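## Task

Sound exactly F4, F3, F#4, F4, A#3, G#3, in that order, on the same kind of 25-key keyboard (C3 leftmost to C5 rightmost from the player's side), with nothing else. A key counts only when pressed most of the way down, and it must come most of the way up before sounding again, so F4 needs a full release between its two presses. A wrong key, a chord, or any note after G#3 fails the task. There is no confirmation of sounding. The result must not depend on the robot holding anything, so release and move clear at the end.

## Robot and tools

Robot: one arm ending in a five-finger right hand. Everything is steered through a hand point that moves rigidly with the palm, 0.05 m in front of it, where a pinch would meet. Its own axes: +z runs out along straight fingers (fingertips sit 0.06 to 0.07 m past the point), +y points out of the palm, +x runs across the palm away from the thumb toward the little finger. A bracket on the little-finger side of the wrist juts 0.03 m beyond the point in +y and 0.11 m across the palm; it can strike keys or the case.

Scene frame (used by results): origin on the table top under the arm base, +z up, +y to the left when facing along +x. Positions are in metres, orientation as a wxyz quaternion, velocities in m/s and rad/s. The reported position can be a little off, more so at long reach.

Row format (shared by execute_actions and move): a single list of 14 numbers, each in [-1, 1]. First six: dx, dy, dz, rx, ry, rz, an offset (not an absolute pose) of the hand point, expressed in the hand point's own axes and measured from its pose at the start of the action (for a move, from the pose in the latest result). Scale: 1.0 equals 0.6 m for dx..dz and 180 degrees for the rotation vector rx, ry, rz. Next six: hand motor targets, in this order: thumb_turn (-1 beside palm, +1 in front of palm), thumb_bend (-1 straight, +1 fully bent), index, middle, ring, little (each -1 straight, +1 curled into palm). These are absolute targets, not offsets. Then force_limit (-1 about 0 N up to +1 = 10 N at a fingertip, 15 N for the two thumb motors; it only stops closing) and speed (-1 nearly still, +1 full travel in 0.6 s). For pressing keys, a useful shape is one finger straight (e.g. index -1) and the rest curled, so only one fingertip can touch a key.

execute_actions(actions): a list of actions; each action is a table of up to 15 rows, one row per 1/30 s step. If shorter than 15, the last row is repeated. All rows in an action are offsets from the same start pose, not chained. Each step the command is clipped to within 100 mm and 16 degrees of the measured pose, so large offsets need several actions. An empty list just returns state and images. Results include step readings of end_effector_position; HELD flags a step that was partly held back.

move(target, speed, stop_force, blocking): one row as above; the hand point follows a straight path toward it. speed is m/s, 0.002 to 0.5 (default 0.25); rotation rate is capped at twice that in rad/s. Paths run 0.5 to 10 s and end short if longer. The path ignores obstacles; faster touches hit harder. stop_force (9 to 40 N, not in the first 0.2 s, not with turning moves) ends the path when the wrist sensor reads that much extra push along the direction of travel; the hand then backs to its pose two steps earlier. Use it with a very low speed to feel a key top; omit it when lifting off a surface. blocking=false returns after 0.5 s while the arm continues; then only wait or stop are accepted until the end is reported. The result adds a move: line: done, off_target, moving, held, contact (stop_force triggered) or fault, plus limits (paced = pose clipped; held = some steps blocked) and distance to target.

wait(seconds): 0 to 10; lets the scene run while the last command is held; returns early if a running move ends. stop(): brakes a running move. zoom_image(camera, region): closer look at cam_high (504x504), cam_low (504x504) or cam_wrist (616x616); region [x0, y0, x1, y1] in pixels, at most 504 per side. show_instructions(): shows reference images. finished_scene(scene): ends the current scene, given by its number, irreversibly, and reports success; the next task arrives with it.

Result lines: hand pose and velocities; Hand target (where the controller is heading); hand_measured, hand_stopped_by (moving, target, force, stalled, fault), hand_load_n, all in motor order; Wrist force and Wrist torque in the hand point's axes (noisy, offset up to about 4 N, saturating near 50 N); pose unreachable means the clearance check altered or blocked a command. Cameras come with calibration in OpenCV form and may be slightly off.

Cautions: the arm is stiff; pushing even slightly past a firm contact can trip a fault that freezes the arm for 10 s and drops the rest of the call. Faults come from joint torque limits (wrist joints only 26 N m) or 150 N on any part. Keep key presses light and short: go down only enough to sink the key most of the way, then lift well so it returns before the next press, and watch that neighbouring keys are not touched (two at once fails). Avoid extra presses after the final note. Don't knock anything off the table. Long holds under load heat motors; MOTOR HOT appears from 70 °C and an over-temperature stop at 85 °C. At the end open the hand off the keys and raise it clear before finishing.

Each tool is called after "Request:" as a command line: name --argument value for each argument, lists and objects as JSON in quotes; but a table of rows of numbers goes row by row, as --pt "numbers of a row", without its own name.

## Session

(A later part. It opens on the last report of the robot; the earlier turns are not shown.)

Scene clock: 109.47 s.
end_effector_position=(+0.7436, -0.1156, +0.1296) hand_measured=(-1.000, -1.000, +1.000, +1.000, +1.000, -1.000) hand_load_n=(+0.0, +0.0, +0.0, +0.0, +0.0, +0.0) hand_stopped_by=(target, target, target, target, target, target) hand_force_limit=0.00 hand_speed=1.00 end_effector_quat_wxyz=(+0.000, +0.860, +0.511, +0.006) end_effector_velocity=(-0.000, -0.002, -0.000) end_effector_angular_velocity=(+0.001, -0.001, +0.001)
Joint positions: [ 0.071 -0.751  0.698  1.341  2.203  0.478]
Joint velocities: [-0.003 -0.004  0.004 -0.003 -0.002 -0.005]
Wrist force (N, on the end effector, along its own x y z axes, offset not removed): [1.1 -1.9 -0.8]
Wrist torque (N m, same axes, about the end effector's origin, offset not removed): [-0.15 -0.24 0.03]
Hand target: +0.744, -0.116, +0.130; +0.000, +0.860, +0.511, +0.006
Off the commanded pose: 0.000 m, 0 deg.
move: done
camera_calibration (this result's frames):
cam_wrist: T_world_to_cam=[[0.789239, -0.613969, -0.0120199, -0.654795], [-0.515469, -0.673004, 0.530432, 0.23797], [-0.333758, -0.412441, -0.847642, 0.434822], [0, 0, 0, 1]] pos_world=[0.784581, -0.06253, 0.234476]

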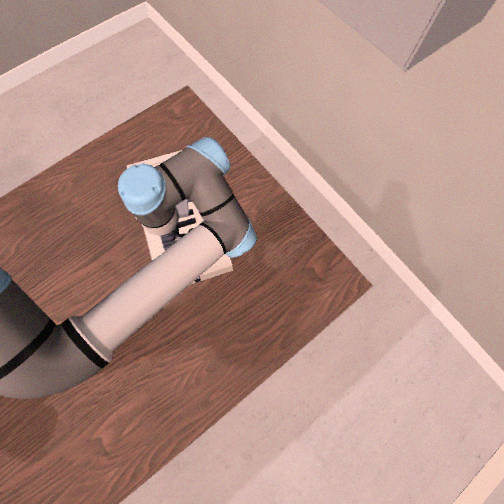

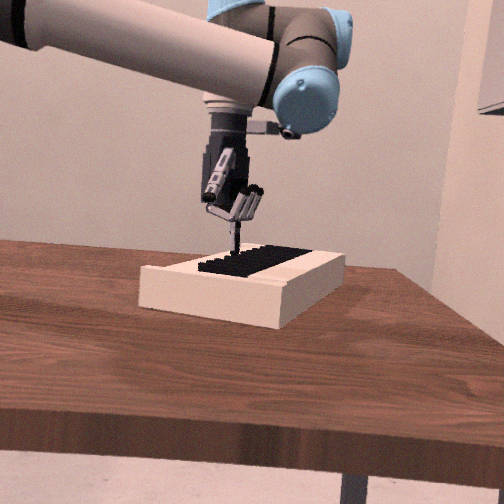

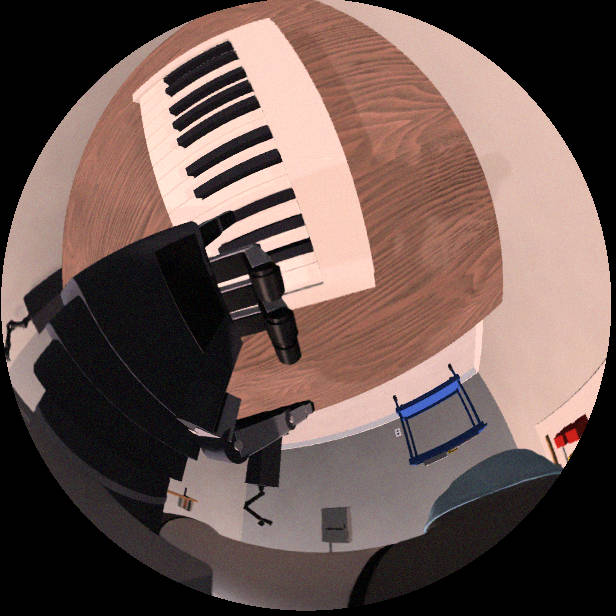

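Over F#4. Press.

Request:
move --target '[0,0,0.04,0,0,0,-1,-1,1,1,1,-1,0,1]' --speed 0.02 --stop_force 10

Request:
move --target '[0,0,-0.04,0,0,0,-1,-1,1,1,1,-1,0,1]' --speed 0.1

Scene clock: 116.43 s.
end_effector_position=(+0.7437, -0.1156, +0.1156) hand_measured=(-1.000, -1.000, +1.000, +1.000, +1.000, -1.000) hand_load_n=(+0.0, +0.0, +0.0, +0.0, +0.0, +0.0) hand_stopped_by=(target, target, target, target, target, target) hand_force_limit=0.00 hand_speed=1.00 end_effector_quat_wxyz=(-0.000, +0.860, +0.511, +0.006) end_effector_velocity=(-0.000, -0.000, +0.006) end_effector_angular_velocity=(-0.001, +0.001, -0.004)
Joint positions: [ 0.057 -0.749  0.719  1.308  2.199  0.461]
Joint velocities: [ 0.006 -0.    -0.01   0.015  0.003  0.011]
Wrist force (N, on the end effector, along its own x y z axes, offset not removed): [-1.4 -4.7 -34.4]
Wrist torque (N m, same axes, about the end effector's origin, offset not removed): [1.77 1.75 -0.18]
Hand target: +0.744, -0.116, +0.117; +0.000, +0.860, +0.511, +0.006
Off the commanded pose: 0.010 m, 0 deg.
move: contact
camera_calibration (this result's frames):
cam_wrist: T_world_to_cam=[[0.78942, -0.61373, -0.0122806, -0.655098], [-0.515194, -0.673289, 0.530337, 0.245281], [-0.333752, -0.412332, -0.847698, 0.422975], [0, 0, 0, 1]] pos_world=[0.784684, -0.0625025, 0.220428]

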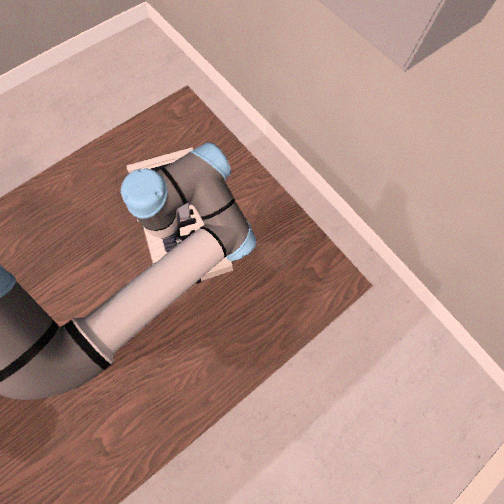

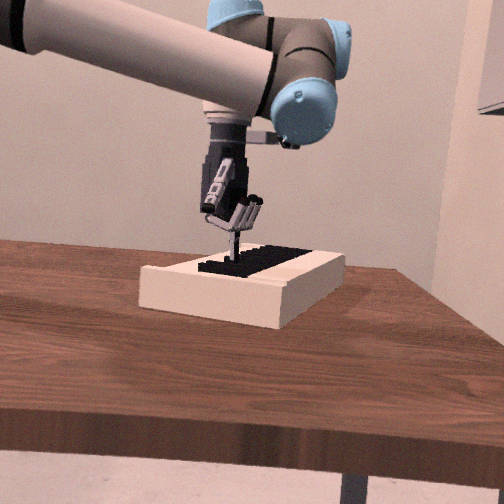

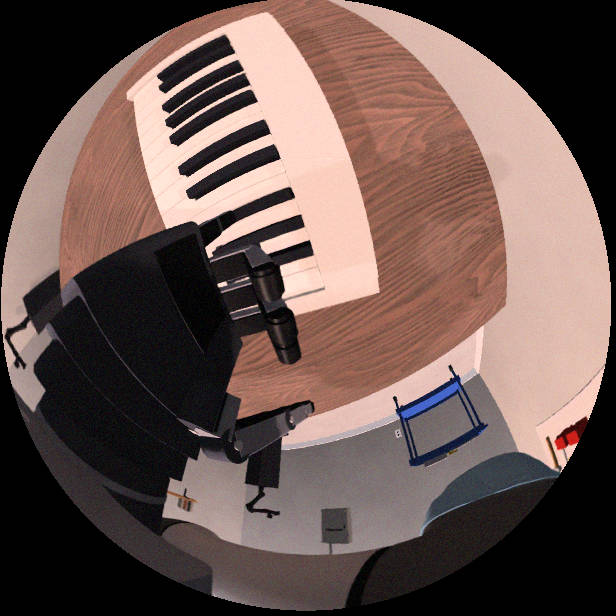

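Scene clock: 117.30 s.
end_effector_position=(+0.7435, -0.1158, +0.1394) hand_measured=(-1.000, -1.000, +1.000, +1.000, +1.000, -1.000) hand_load_n=(+0.0, +0.0, +0.0, +0.0, +0.0, +0.0) hand_stopped_by=(target, target, target, target, target, target) hand_force_limit=0.00 hand_speed=1.00 end_effector_quat_wxyz=(-0.000, +0.860, +0.511, +0.006) end_effector_velocity=(-0.000, -0.000, +0.003) end_effector_angular_velocity=(-0.001, +0.001, +0.000)
Joint positions: [ 0.08  -0.753  0.682  1.364  2.206  0.489]
Joint velocities: [ 0.002  0.    -0.006  0.008  0.001  0.003]
Wrist force (N, on the end effector, along its own x y z axes, offset not removed): [0.0 -0.4 -0.1]
Wrist torque (N m, same axes, about the end effector's origin, offset not removed): [-0.04 -0.02 0.02]
Hand target: +0.743, -0.116, +0.140; -0.000, +0.860, +0.511, +0.006
Off the commanded pose: 0.000 m, 0 deg.
move: done
camera_calibration (this result's frames):
cam_wrist: T_world_to_cam=[[0.789383, -0.61378, -0.0122019, -0.654702], [-0.515308, -0.673278, 0.53024, 0.232523], [-0.333666, -0.412275, -0.84776, 0.442945], [0, 0, 0, 1]] pos_world=[0.784427, -0.0626756, 0.244229]

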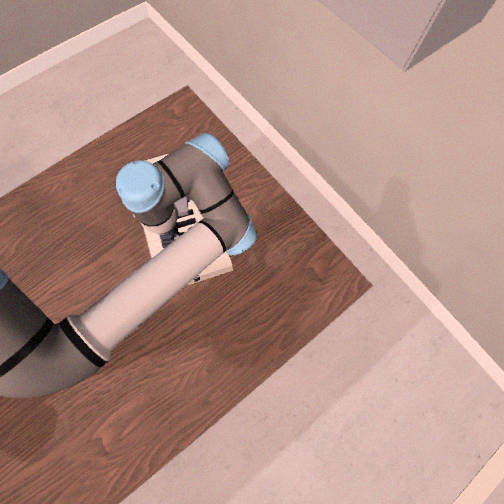

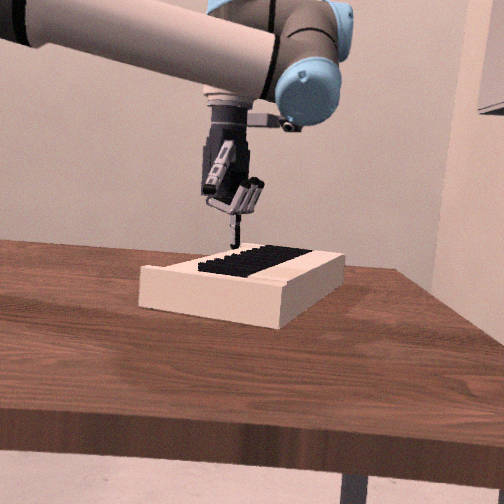

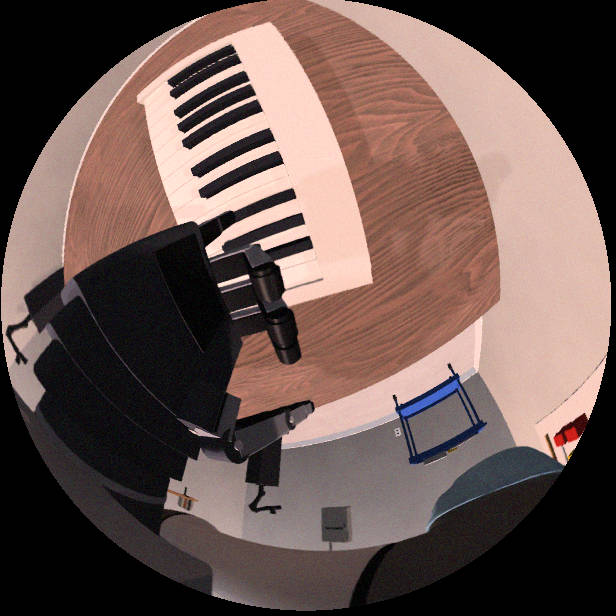

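Request:
move --target '[0.002,-0.086,0.02,0,0,0,-1,-1,1,1,1,-1,0,1]' --speed 0.1

Request:
zoom_image --camera "cam_wrist" --region '[150, 100, 350, 300]'

Scene clock: 134.50 s.
end_effector_position=(+0.6991, -0.0900, +0.1271) hand_measured=(-1.000, -1.000, +1.000, +1.000, +1.000, -1.000) hand_load_n=(+0.0, +0.0, +0.0, +0.0, +0.0, +0.0) hand_stopped_by=(target, target, target, target, target, target) hand_force_limit=0.00 hand_speed=1.00 end_effector_quat_wxyz=(-0.000, +0.860, +0.511, +0.006) end_effector_velocity=(-0.002, +0.002, -0.001) end_effector_angular_velocity=(+0.001, -0.002, +0.002)
Joint positions: [ 0.103 -0.855  0.958  1.208  2.212  0.517]
Joint velocities: [ 0.001 -0.006  0.015 -0.011 -0.001 -0.003]
Wrist force (N, on the end effector, along its own x y z axes, offset not removed): [1.6 -2.1 -1.2]
Wrist torque (N m, same axes, about the end effector's origin, offset not removed): [-0.16 -0.18 0.02]
Hand target: +0.699, -0.090, +0.127; -0.000, +0.860, +0.511, +0.006
Off the commanded pose: 0.000 m, 0 deg.
move: done
camera_calibration (this result's frames):
cam_wrist: T_world_to_cam=[[0.789303, -0.613876, -0.0125533, -0.603959], [-0.515164, -0.673229, 0.530442, 0.233365], [-0.334077, -0.412212, -0.847628, 0.428616], [0, 0, 0, 1]] pos_world=[0.740118, -0.0369668, 0.231939]

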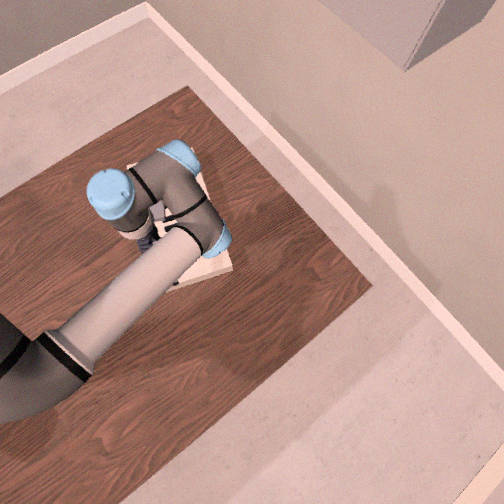

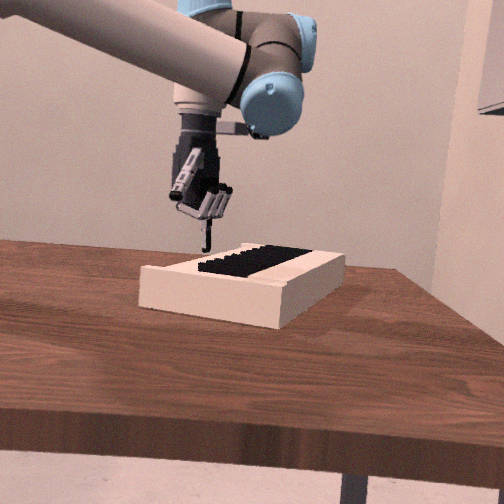

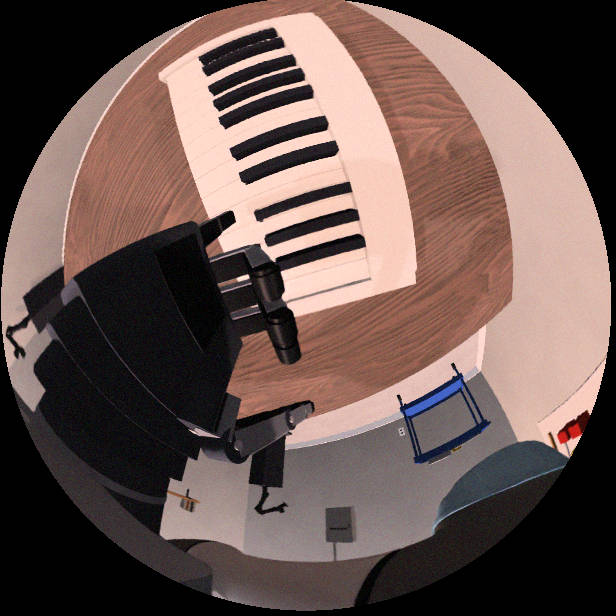

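Region (150, 100, 350, 300) of cam_wrist's 616x616 image, scaled by 2.520, with more detail than that image has.

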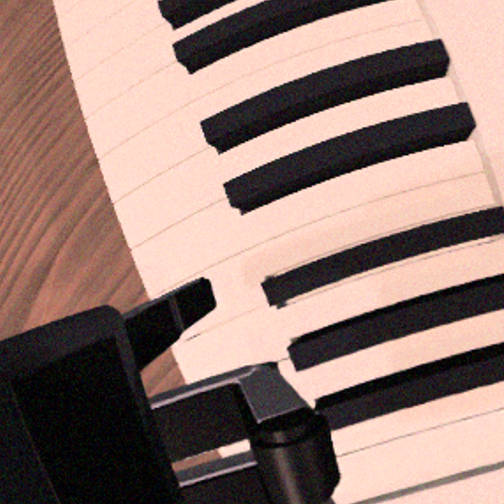

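Same view as with F3. Press.

Request:
move --target '[0,0,0.05,0,0,0,-1,-1,1,1,1,-1,0,1]' --speed 0.02 --stop_force 10

Request:
move --target '[0,0,-0.06,0,0,0,-1,-1,1,1,1,-1,0,1]' --speed 0.1

Scene clock: 144.00 s.
end_effector_position=(+0.6993, -0.0897, +0.1004) hand_measured=(-1.000, -1.000, +1.000, +1.000, +1.000, -1.000) hand_load_n=(+0.0, +0.0, +0.0, +0.0, +0.0, +0.0) hand_stopped_by=(target, target, target, target, target, target) hand_force_limit=0.00 hand_speed=1.00 end_effector_quat_wxyz=(-0.000, +0.859, +0.511, +0.006) end_effector_velocity=(-0.001, -0.000, +0.006) end_effector_angular_velocity=(-0.002, +0.002, -0.003)
Joint positions: [ 0.076 -0.844  0.988  1.148  2.204  0.484]
Joint velocities: [ 0.007 -0.002 -0.005  0.014  0.003  0.012]
Wrist force (N, on the end effector, along its own x y z axes, offset not removed): [-2.2 0.1 -21.9]
Wrist torque (N m, same axes, about the end effector's origin, offset not removed): [1.38 1.17 -0.14]
Hand target: +0.699, -0.090, +0.101; -0.000, +0.860, +0.511, +0.006
Off the commanded pose: 0.003 m, 0 deg.
move: contact
camera_calibration (this result's frames):
cam_wrist: T_world_to_cam=[[0.789565, -0.613531, -0.012937, -0.604344], [-0.51468, -0.673539, 0.530519, 0.247451], [-0.334203, -0.412221, -0.847574, 0.406231], [0, 0, 0, 1]] pos_world=[0.740291, -0.0366584, 0.205215]

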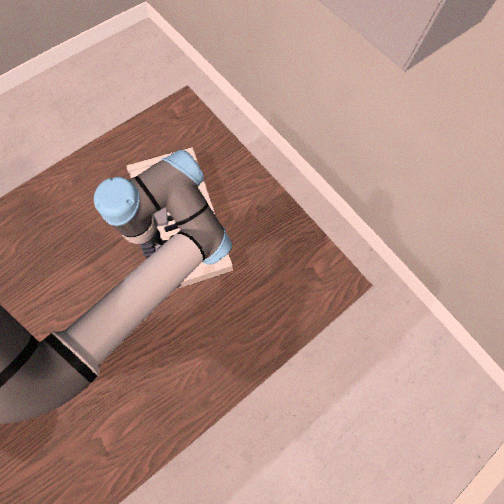

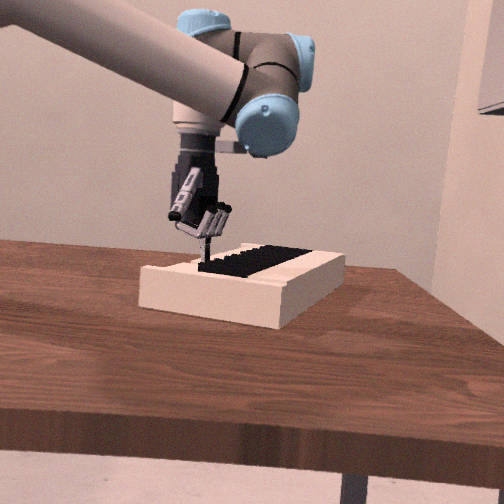

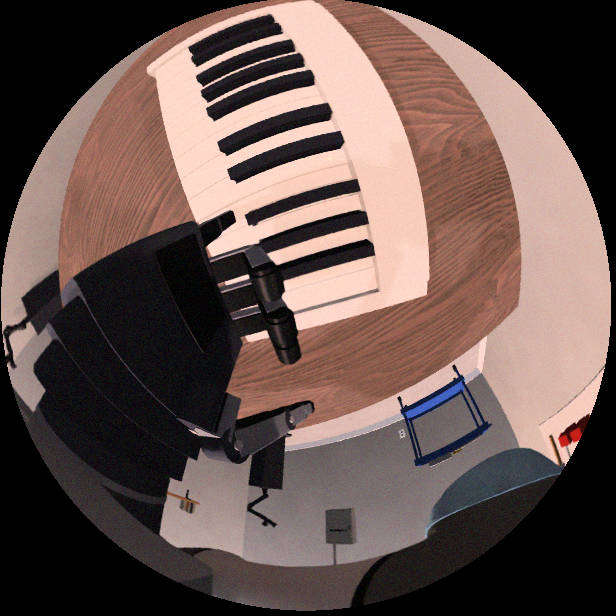

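Scene clock: 144.93 s.
end_effector_position=(+0.6989, -0.0899, +0.1361) hand_measured=(-1.000, -1.000, +1.000, +1.000, +1.000, -1.000) hand_load_n=(+0.0, +0.0, +0.0, +0.0, +0.0, +0.0) hand_stopped_by=(target, target, target, target, target, target) hand_force_limit=0.00 hand_speed=1.00 end_effector_quat_wxyz=(-0.000, +0.859, +0.511, +0.006) end_effector_velocity=(+0.000, +0.000, +0.002) end_effector_angular_velocity=(+0.001, +0.000, +0.000)
Joint positions: [ 0.113 -0.858  0.947  1.229  2.214  0.528]
Joint velocities: [ 0.002 -0.    -0.004  0.006 -0.     0.003]
Wrist force (N, on the end effector, along its own x y z axes, offset not removed): [0.1 -2.5 -0.1]
Wrist torque (N m, same axes, about the end effector's origin, offset not removed): [-0.40 -0.07 -0.11]
Hand target: +0.699, -0.090, +0.136; -0.000, +0.859, +0.511, +0.006
Off the commanded pose: 0.000 m, 0 deg.
move: done
camera_calibration (this result's frames):
cam_wrist: T_world_to_cam=[[0.789573, -0.613519, -0.0129924, -0.603705], [-0.514661, -0.673581, 0.530483, 0.228177], [-0.334213, -0.412168, -0.847596, 0.43636], [0, 0, 0, 1]] pos_world=[0.73994, -0.0368356, 0.240969]

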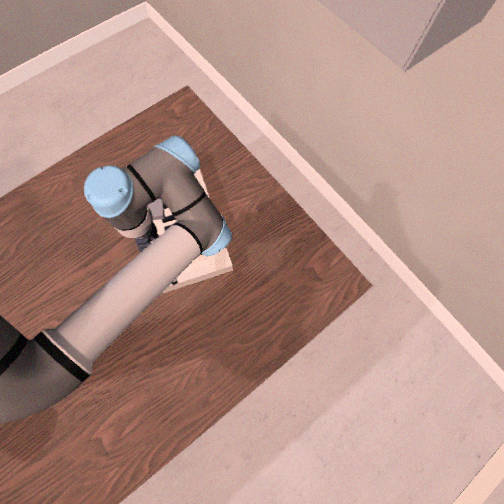

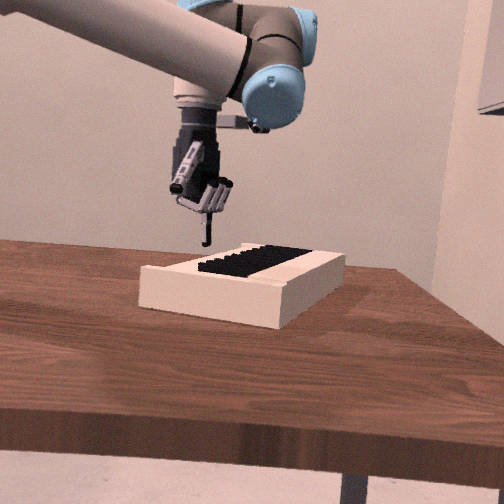

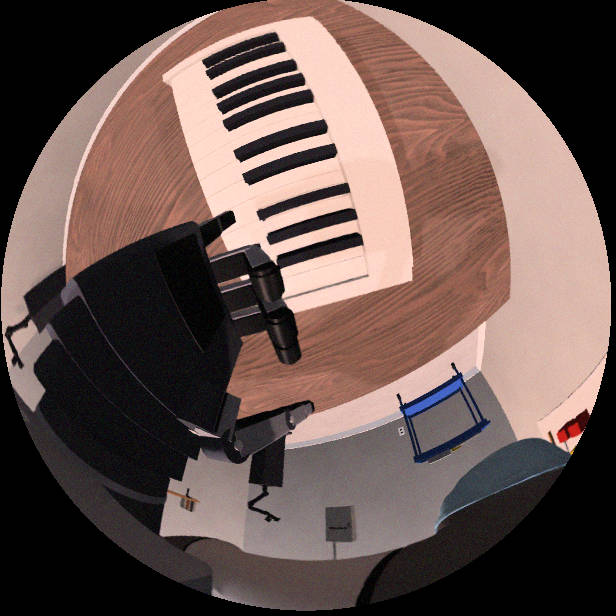

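Request:
move --target '[0.1785,0.0405,0,0,0,0,-1,-1,1,1,1,-1,0,1]' --speed 0.1

Request:
zoom_image --camera "cam_wrist" --region '[150, 100, 350, 300]'

Scene clock: 153.60 s.
end_effector_position=(+0.7709, -0.0076, +0.1371) hand_measured=(-1.000, -1.000, +1.000, +1.000, +1.000, -1.000) hand_load_n=(+0.0, +0.0, +0.0, +0.0, +0.0, +0.0) hand_stopped_by=(target, target, target, target, target, target) hand_force_limit=0.00 hand_speed=1.00 end_effector_quat_wxyz=(+0.000, +0.859, +0.511, +0.007) end_effector_velocity=(+0.003, +0.001, +0.000) end_effector_angular_velocity=(-0.002, +0.015, -0.004)
Joint positions: [ 0.209 -0.447  0.273  1.561  2.234  0.644]
Joint velocities: [ 0.002  0.063 -0.123  0.08   0.     0.018]
Wrist force (N, on the end effector, along its own x y z axes, offset not removed): [-0.3 -2.1 -1.1]
Wrist torque (N m, same axes, about the end effector's origin, offset not removed): [-0.27 0.13 -0.09]
Hand target: +0.771, -0.008, +0.137; -0.000, +0.859, +0.511, +0.006
Off the commanded pose: 0.001 m, 0 deg.
move: done
camera_calibration (this result's frames):
cam_wrist: T_world_to_cam=[[0.790021, -0.612973, -0.0114325, -0.610616], [-0.51549, -0.674245, 0.528832, 0.320986], [-0.331868, -0.411895, -0.848649, 0.493465], [0, 0, 0, 1]] pos_world=[0.81163, 0.0453874, 0.24205]

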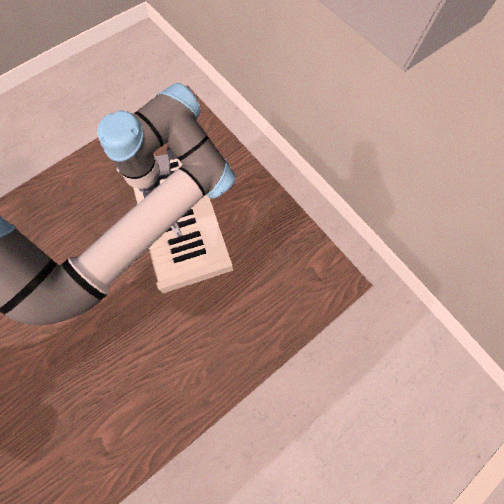

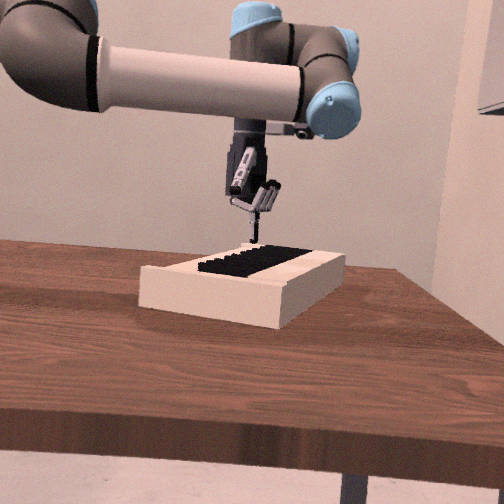

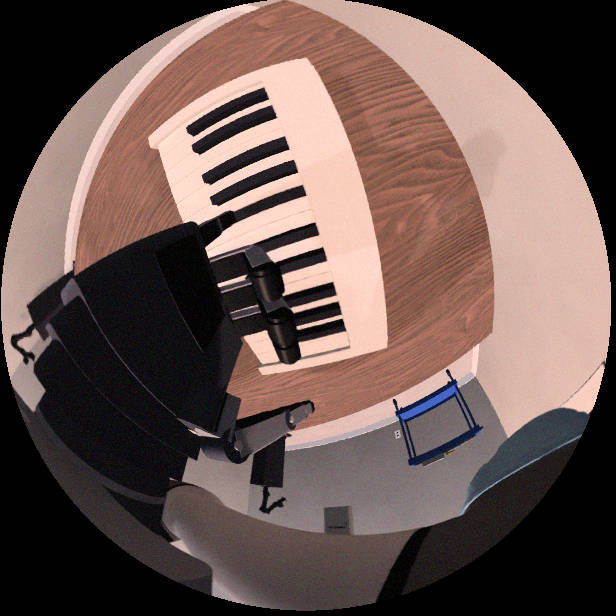

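Region (150, 100, 350, 300) of cam_wrist's 616x616 image, scaled by 2.520, with more detail than that image has.

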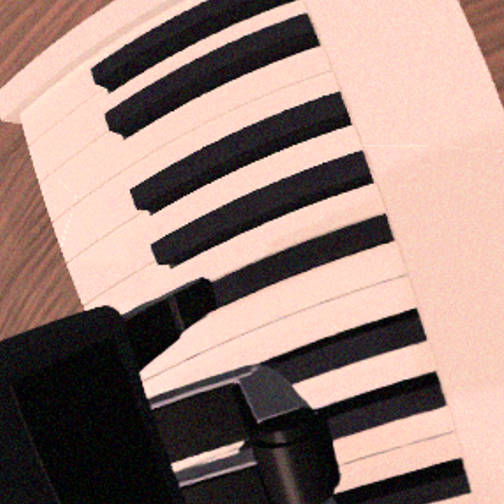

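Over A#3. Press, lift, move to G#3.

Request:
move --target '[0,0,0.05,0,0,0,-1,-1,1,1,1,-1,0,1]' --speed 0.02 --stop_force 10

Request:
move --target '[0,0,-0.04,0,0,0,-1,-1,1,1,1,-1,0,1]' --speed 0.1

Scene clock: 160.73 s.
end_effector_position=(+0.7713, -0.0076, +0.1154) hand_measured=(-1.000, -1.000, +1.000, +1.000, +1.000, -1.000) hand_load_n=(+0.0, +0.0, +0.0, +0.0, +0.0, +0.5) hand_stopped_by=(target, target, target, target, target, target) hand_force_limit=0.00 hand_speed=1.00 end_effector_quat_wxyz=(-0.000, +0.859, +0.511, +0.007) end_effector_velocity=(-0.001, +0.001, +0.004) end_effector_angular_velocity=(-0.002, +0.005, -0.001)
Joint positions: [ 0.189 -0.461  0.338  1.495  2.23   0.62 ]
Joint velocities: [ 0.006  0.007 -0.018  0.021  0.003  0.012]
Wrist force (N, on the end effector, along its own x y z axes, offset not removed): [1.2 -5.4 -23.2]
Wrist torque (N m, same axes, about the end effector's origin, offset not removed): [1.40 1.24 -0.23]
Hand target: +0.771, -0.007, +0.116; -0.000, +0.859, +0.511, +0.006
Off the commanded pose: 0.008 m, 0 deg.
move: contact
camera_calibration (this result's frames):
cam_wrist: T_world_to_cam=[[0.789872, -0.613154, -0.0120142, -0.610991], [-0.515337, -0.674229, 0.529002, 0.332551], [-0.33246, -0.411653, -0.848536, 0.475652], [0, 0, 0, 1]] pos_world=[0.812116, 0.0453878, 0.220347]

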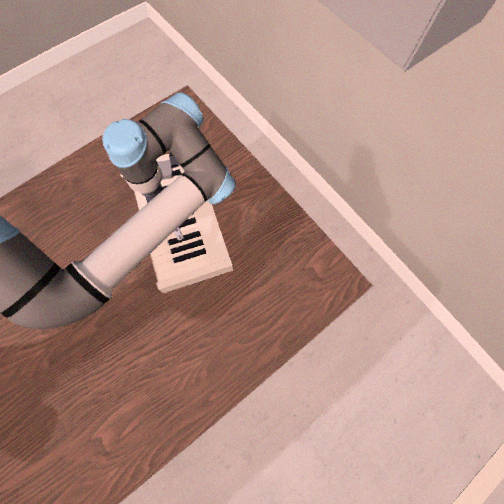

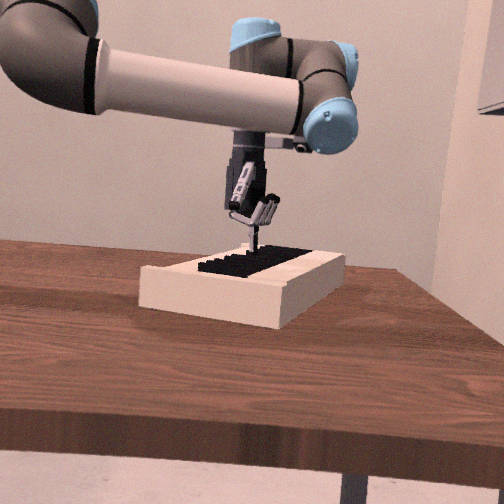

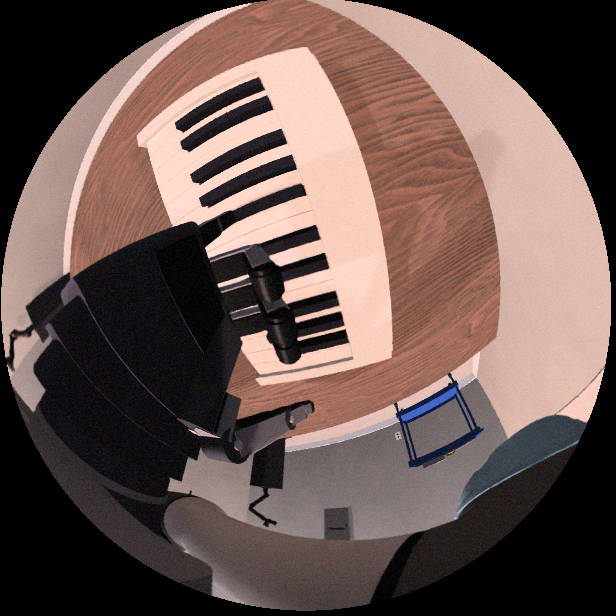

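Scene clock: 161.60 s.
end_effector_position=(+0.7710, -0.0078, +0.1391) hand_measured=(-1.000, -1.000, +1.000, +1.000, +1.000, -1.000) hand_load_n=(+0.0, +0.0, +0.0, +0.0, +0.0, +0.0) hand_stopped_by=(target, target, target, target, target, target) hand_force_limit=0.00 hand_speed=1.00 end_effector_quat_wxyz=(-0.000, +0.859, +0.511, +0.007) end_effector_velocity=(+0.000, -0.000, +0.003) end_effector_angular_velocity=(-0.001, +0.001, -0.001)
Joint positions: [ 0.211 -0.444  0.263  1.57   2.234  0.646]
Joint velocities: [ 0.002  0.01  -0.025  0.019  0.001  0.005]
Wrist force (N, on the end effector, along its own x y z axes, offset not removed): [1.3 -1.1 -2.1]
Wrist torque (N m, same axes, about the end effector's origin, offset not removed): [-0.12 -0.09 -0.02]
Hand target: +0.771, -0.008, +0.139; -0.000, +0.859, +0.511, +0.007
Off the commanded pose: 0.000 m, 0 deg.
move: done
camera_calibration (this result's frames):
cam_wrist: T_world_to_cam=[[0.789927, -0.613086, -0.011843, -0.610594], [-0.515429, -0.674317, 0.5288, 0.319839], [-0.332186, -0.411609, -0.848664, 0.495403], [0, 0, 0, 1]] pos_world=[0.811746, 0.045238, 0.244068]

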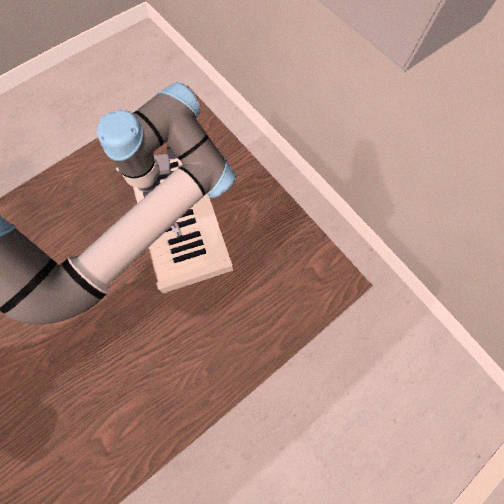

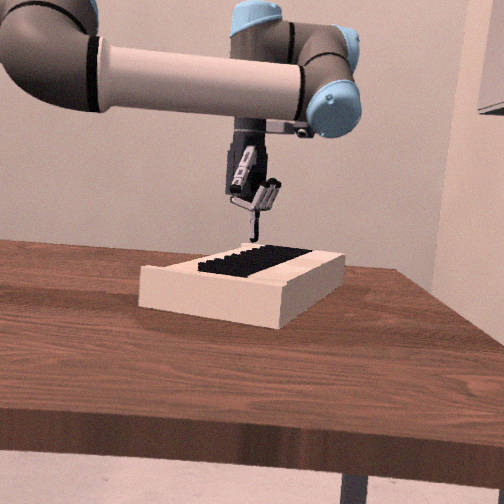

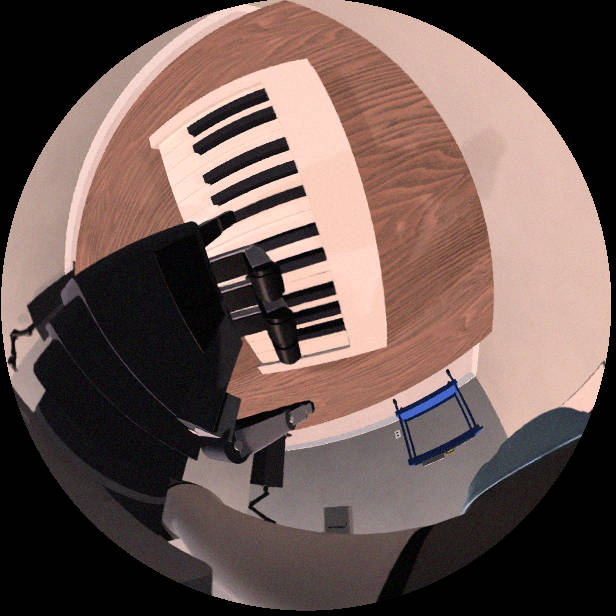

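Request:
move --target '[0.0397,-0.0063,0,0,0,0,-1,-1,1,1,1,-1,0,1]' --speed 0.05

Request:
zoom_image --camera "cam_wrist" --region '[150, 100, 350, 300]'

Scene clock: 168.10 s.
end_effector_position=(+0.7779, +0.0145, +0.1391) hand_measured=(-1.000, -1.000, +1.000, +1.000, +1.000, -1.000) hand_load_n=(+0.0, +0.0, +0.0, +0.0, +0.0, +0.0) hand_stopped_by=(target, target, target, target, target, target) hand_force_limit=0.00 hand_speed=1.00 end_effector_quat_wxyz=(+0.003, +0.858, +0.513, +0.015) end_effector_velocity=(+0.002, +0.002, -0.000) end_effector_angular_velocity=(+0.001, -0.006, +0.002)
Joint positions: [ 0.234 -0.319  0.038  1.665  2.238  0.657]
Joint velocities: [ 0.002  0.018 -0.034  0.01   0.001 -0.005]
Wrist force (N, on the end effector, along its own x y z axes, offset not removed): [3.6 -1.7 0.9]
Wrist torque (N m, same axes, about the end effector's origin, offset not removed): [-0.33 -0.51 0.16]
Hand target: +0.778, +0.015, +0.139; +0.003, +0.858, +0.513, +0.015
Off the commanded pose: 0.001 m, 1 deg.
elbow stopped short: the move would have taken joint 3 (elbow) straighter than the controller allows; a more bent joint 3 avoids this.
move: done
camera_calibration (this result's frames):
cam_wrist: T_world_to_cam=[[0.792759, -0.609535, -0.0000983496, -0.60627], [-0.521427, -0.67825, 0.517775, 0.344629], [-0.315668, -0.410419, -0.855517, 0.494904], [0, 0, 0, 1]] pos_world=[0.816551, 0.0673197, 0.244899]

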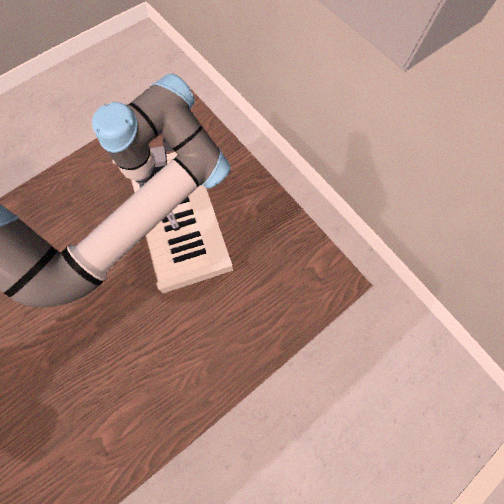

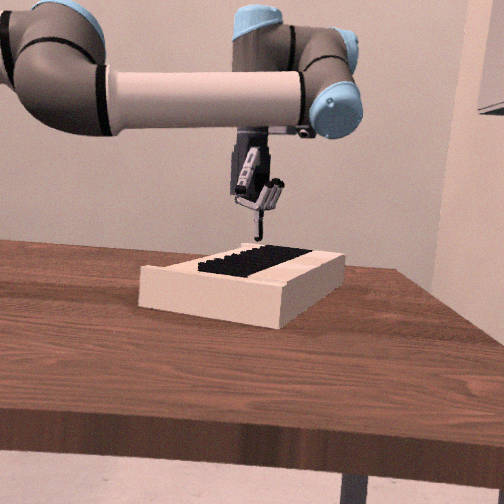

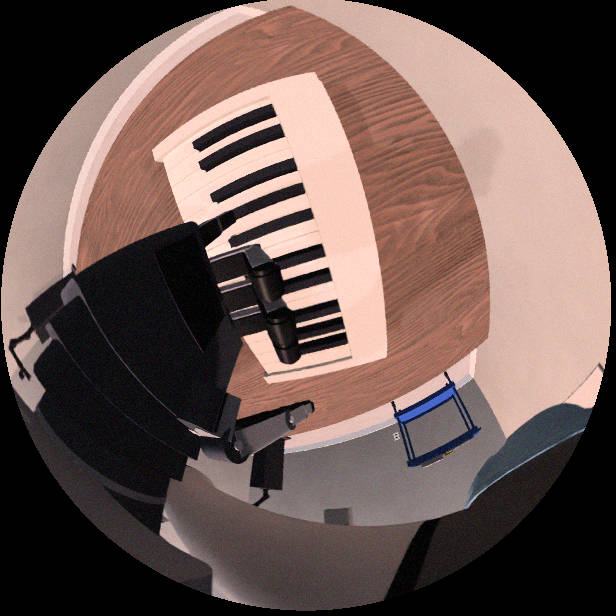

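Region (150, 100, 350, 300) of cam_wrist's 616x616 image, scaled by 2.520, with more detail than that image has.

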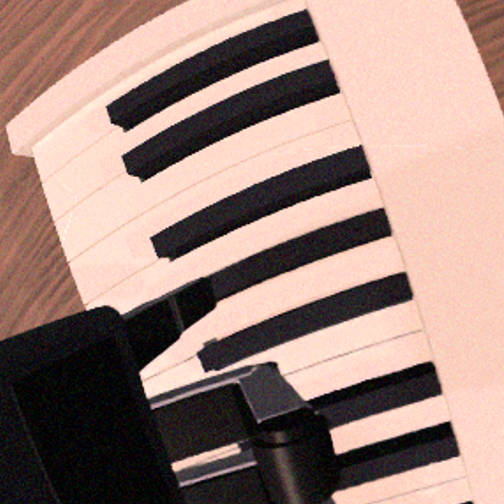

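Over G#3. Press and clear.

Request:
move --target '[0,0,0.05,0,0,0,-1,-1,1,1,1,-1,0,1]' --speed 0.02 --stop_force 10

Request:
move --target '[0,0,-0.04,0,0,0,-1,-1,1,1,1,-1,0,1]' --speed 0.1

Request:
move --target '[0,-0.2,-0.05,0,0,0,-1,-1,1,1,1,-1,0,1]' --speed 0.2

Scene clock: 176.30 s.
end_effector_position=(+0.7787, +0.0147, +0.1154) hand_measured=(-1.000, -1.000, +1.000, +1.000, +1.000, -1.000) hand_load_n=(+0.0, +0.0, +0.0, +0.0, +0.0, +0.5) hand_stopped_by=(target, target, target, target, target, target) hand_force_limit=0.00 hand_speed=1.00 end_effector_quat_wxyz=(+0.003, +0.858, +0.513, +0.014) end_effector_velocity=(-0.001, +0.000, +0.005) end_effector_angular_velocity=(-0.004, +0.004, -0.002)
Joint positions: [ 0.212 -0.376  0.2    1.546  2.234  0.631]
Joint velocities: [ 0.006  0.013 -0.033  0.029  0.004  0.012]
Wrist force (N, on the end effector, along its own x y z axes, offset not removed): [2.4 -4.7 -18.4]
Wrist torque (N m, same axes, about the end effector's origin, offset not removed): [1.04 0.73 -0.08]
Hand target: +0.779, +0.015, +0.116; +0.003, +0.858, +0.513, +0.014
Off the commanded pose: 0.006 m, 0 deg.
move: contact
camera_calibration (this result's frames):
cam_wrist: T_world_to_cam=[[0.792599, -0.609743, -0.000956453, -0.606614], [-0.521075, -0.678153, 0.518257, 0.357151], [-0.316652, -0.410271, -0.855225, 0.475718], [0, 0, 0, 1]] pos_world=[0.817541, 0.0674975, 0.22117]

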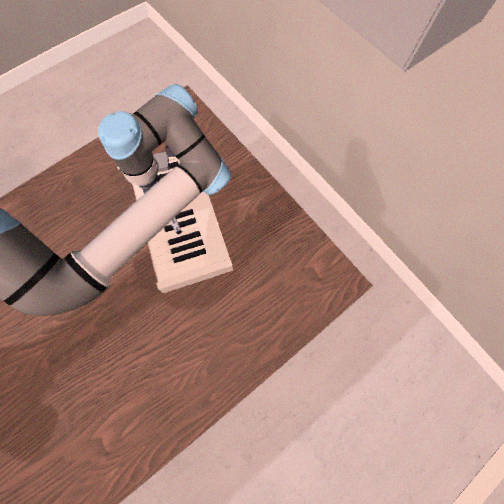

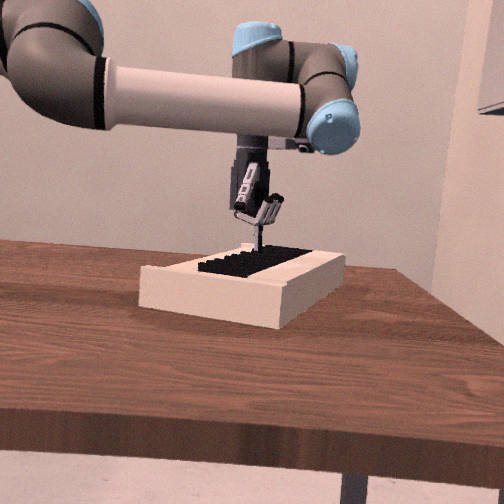

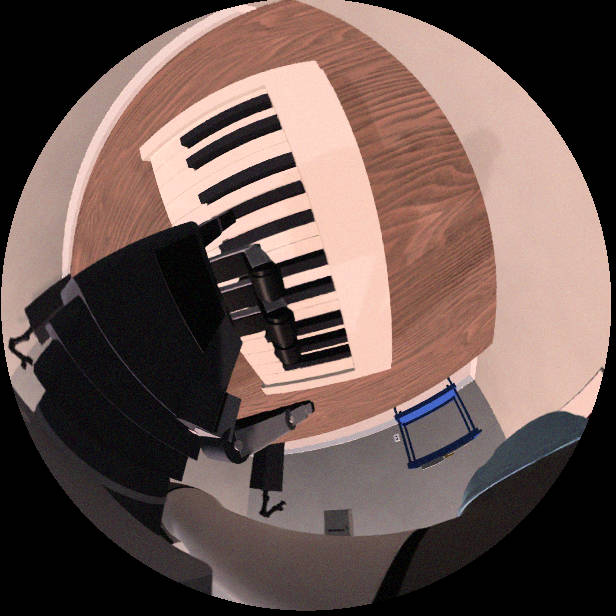

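Scene clock: 177.17 s.
end_effector_position=(+0.7777, +0.0144, +0.1390) hand_measured=(-1.000, -1.000, +1.000, +1.000, +1.000, -1.000) hand_load_n=(+0.0, +0.0, +0.0, +0.0, +0.0, +0.0) hand_stopped_by=(target, target, target, target, target, target) hand_force_limit=0.00 hand_speed=1.00 end_effector_quat_wxyz=(+0.003, +0.858, +0.513, +0.016) end_effector_velocity=(+0.000, +0.000, +0.002) end_effector_angular_velocity=(-0.002, +0.004, -0.000)
Joint positions: [ 0.234 -0.338  0.078  1.643  2.238  0.656]
Joint velocities: [ 0.002  0.049 -0.103  0.061  0.001  0.007]
Wrist force (N, on the end effector, along its own x y z axes, offset not removed): [2.0 -1.2 -1.3]
Wrist torque (N m, same axes, about the end effector's origin, offset not removed): [-0.18 -0.36 0.01]
Hand target: +0.778, +0.014, +0.139; +0.003, +0.858, +0.513, +0.015
Off the commanded pose: 0.000 m, 0 deg.
move: done
camera_calibration (this result's frames):
cam_wrist: T_world_to_cam=[[0.792945, -0.609293, 0.000492324, -0.606445], [-0.521807, -0.678671, 0.516839, 0.344963], [-0.314572, -0.410081, -0.856083, 0.493997], [0, 0, 0, 1]] pos_world=[0.816279, 0.0671925, 0.24491]

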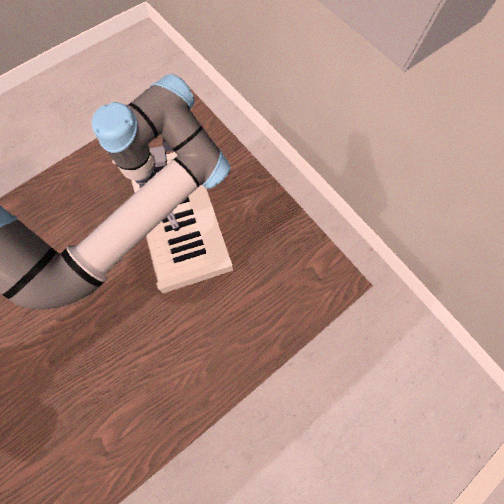

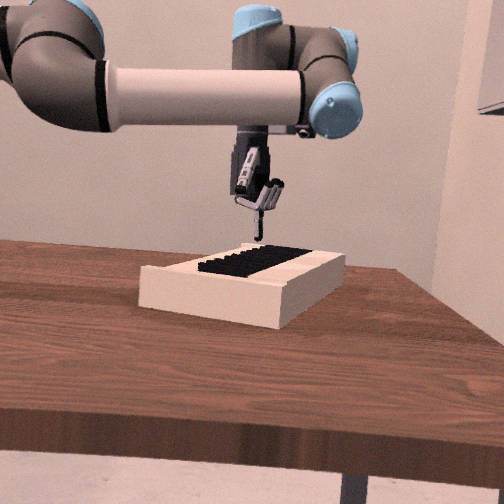

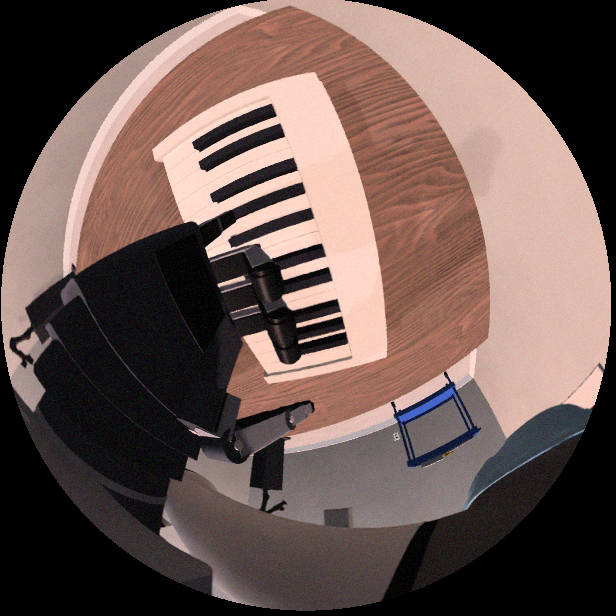

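Scene clock: 178.57 s.
end_effector_position=(+0.6713, +0.0710, +0.1664) hand_measured=(-1.000, -1.000, +1.000, +1.000, +1.000, -1.000) hand_load_n=(+0.0, +0.0, +0.0, +0.0, +0.0, +0.0) hand_stopped_by=(target, target, target, target, target, target) hand_force_limit=0.00 hand_speed=1.00 end_effector_quat_wxyz=(+0.003, +0.858, +0.513, +0.015) end_effector_velocity=(-0.000, +0.000, -0.000) end_effector_angular_velocity=(+0.004, -0.014, +0.005)
Joint positions: [ 0.36  -0.683  0.878  1.291  2.255  0.818]
Joint velocities: [ 0.    -0.014  0.023 -0.028  0.    -0.017]
Wrist force (N, on the end effector, along its own x y z axes, offset not removed): [1.5 -0.5 -0.2]
Wrist torque (N m, same axes, about the end effector's origin, offset not removed): [-0.01 -0.33 0.14]
Hand target: +0.671, +0.071, +0.166; +0.003, +0.858, +0.513, +0.015
Off the commanded pose: 0.000 m, 0 deg.
move: done
camera_calibration (this result's frames):
cam_wrist: T_world_to_cam=[[0.792626, -0.609708, -0.000712036, -0.487178], [-0.521147, -0.678102, 0.51825, 0.312977], [-0.316464, -0.410407, -0.855229, 0.508333], [0, 0, 0, 1]] pos_world=[0.710126, 0.123817, 0.272194]

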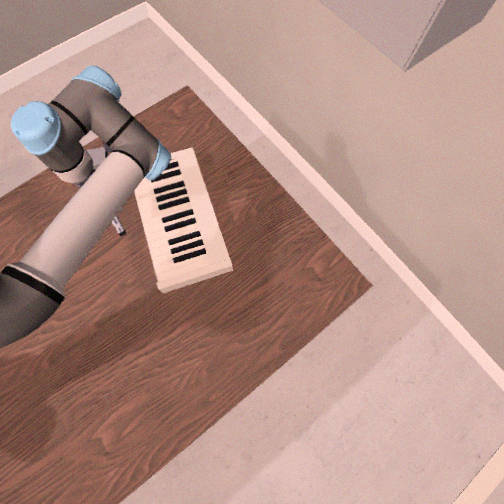

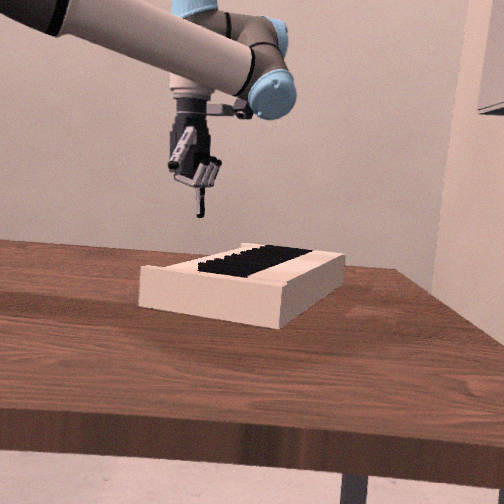

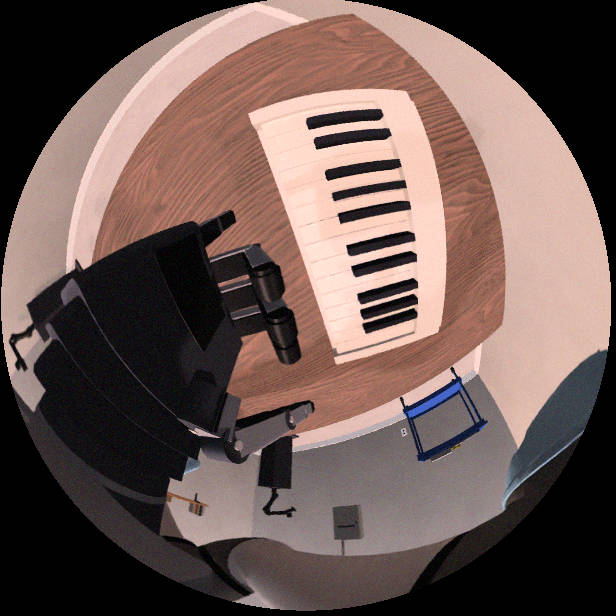

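Request:
finished_scene --scene 2

The scene is finished: the task was done.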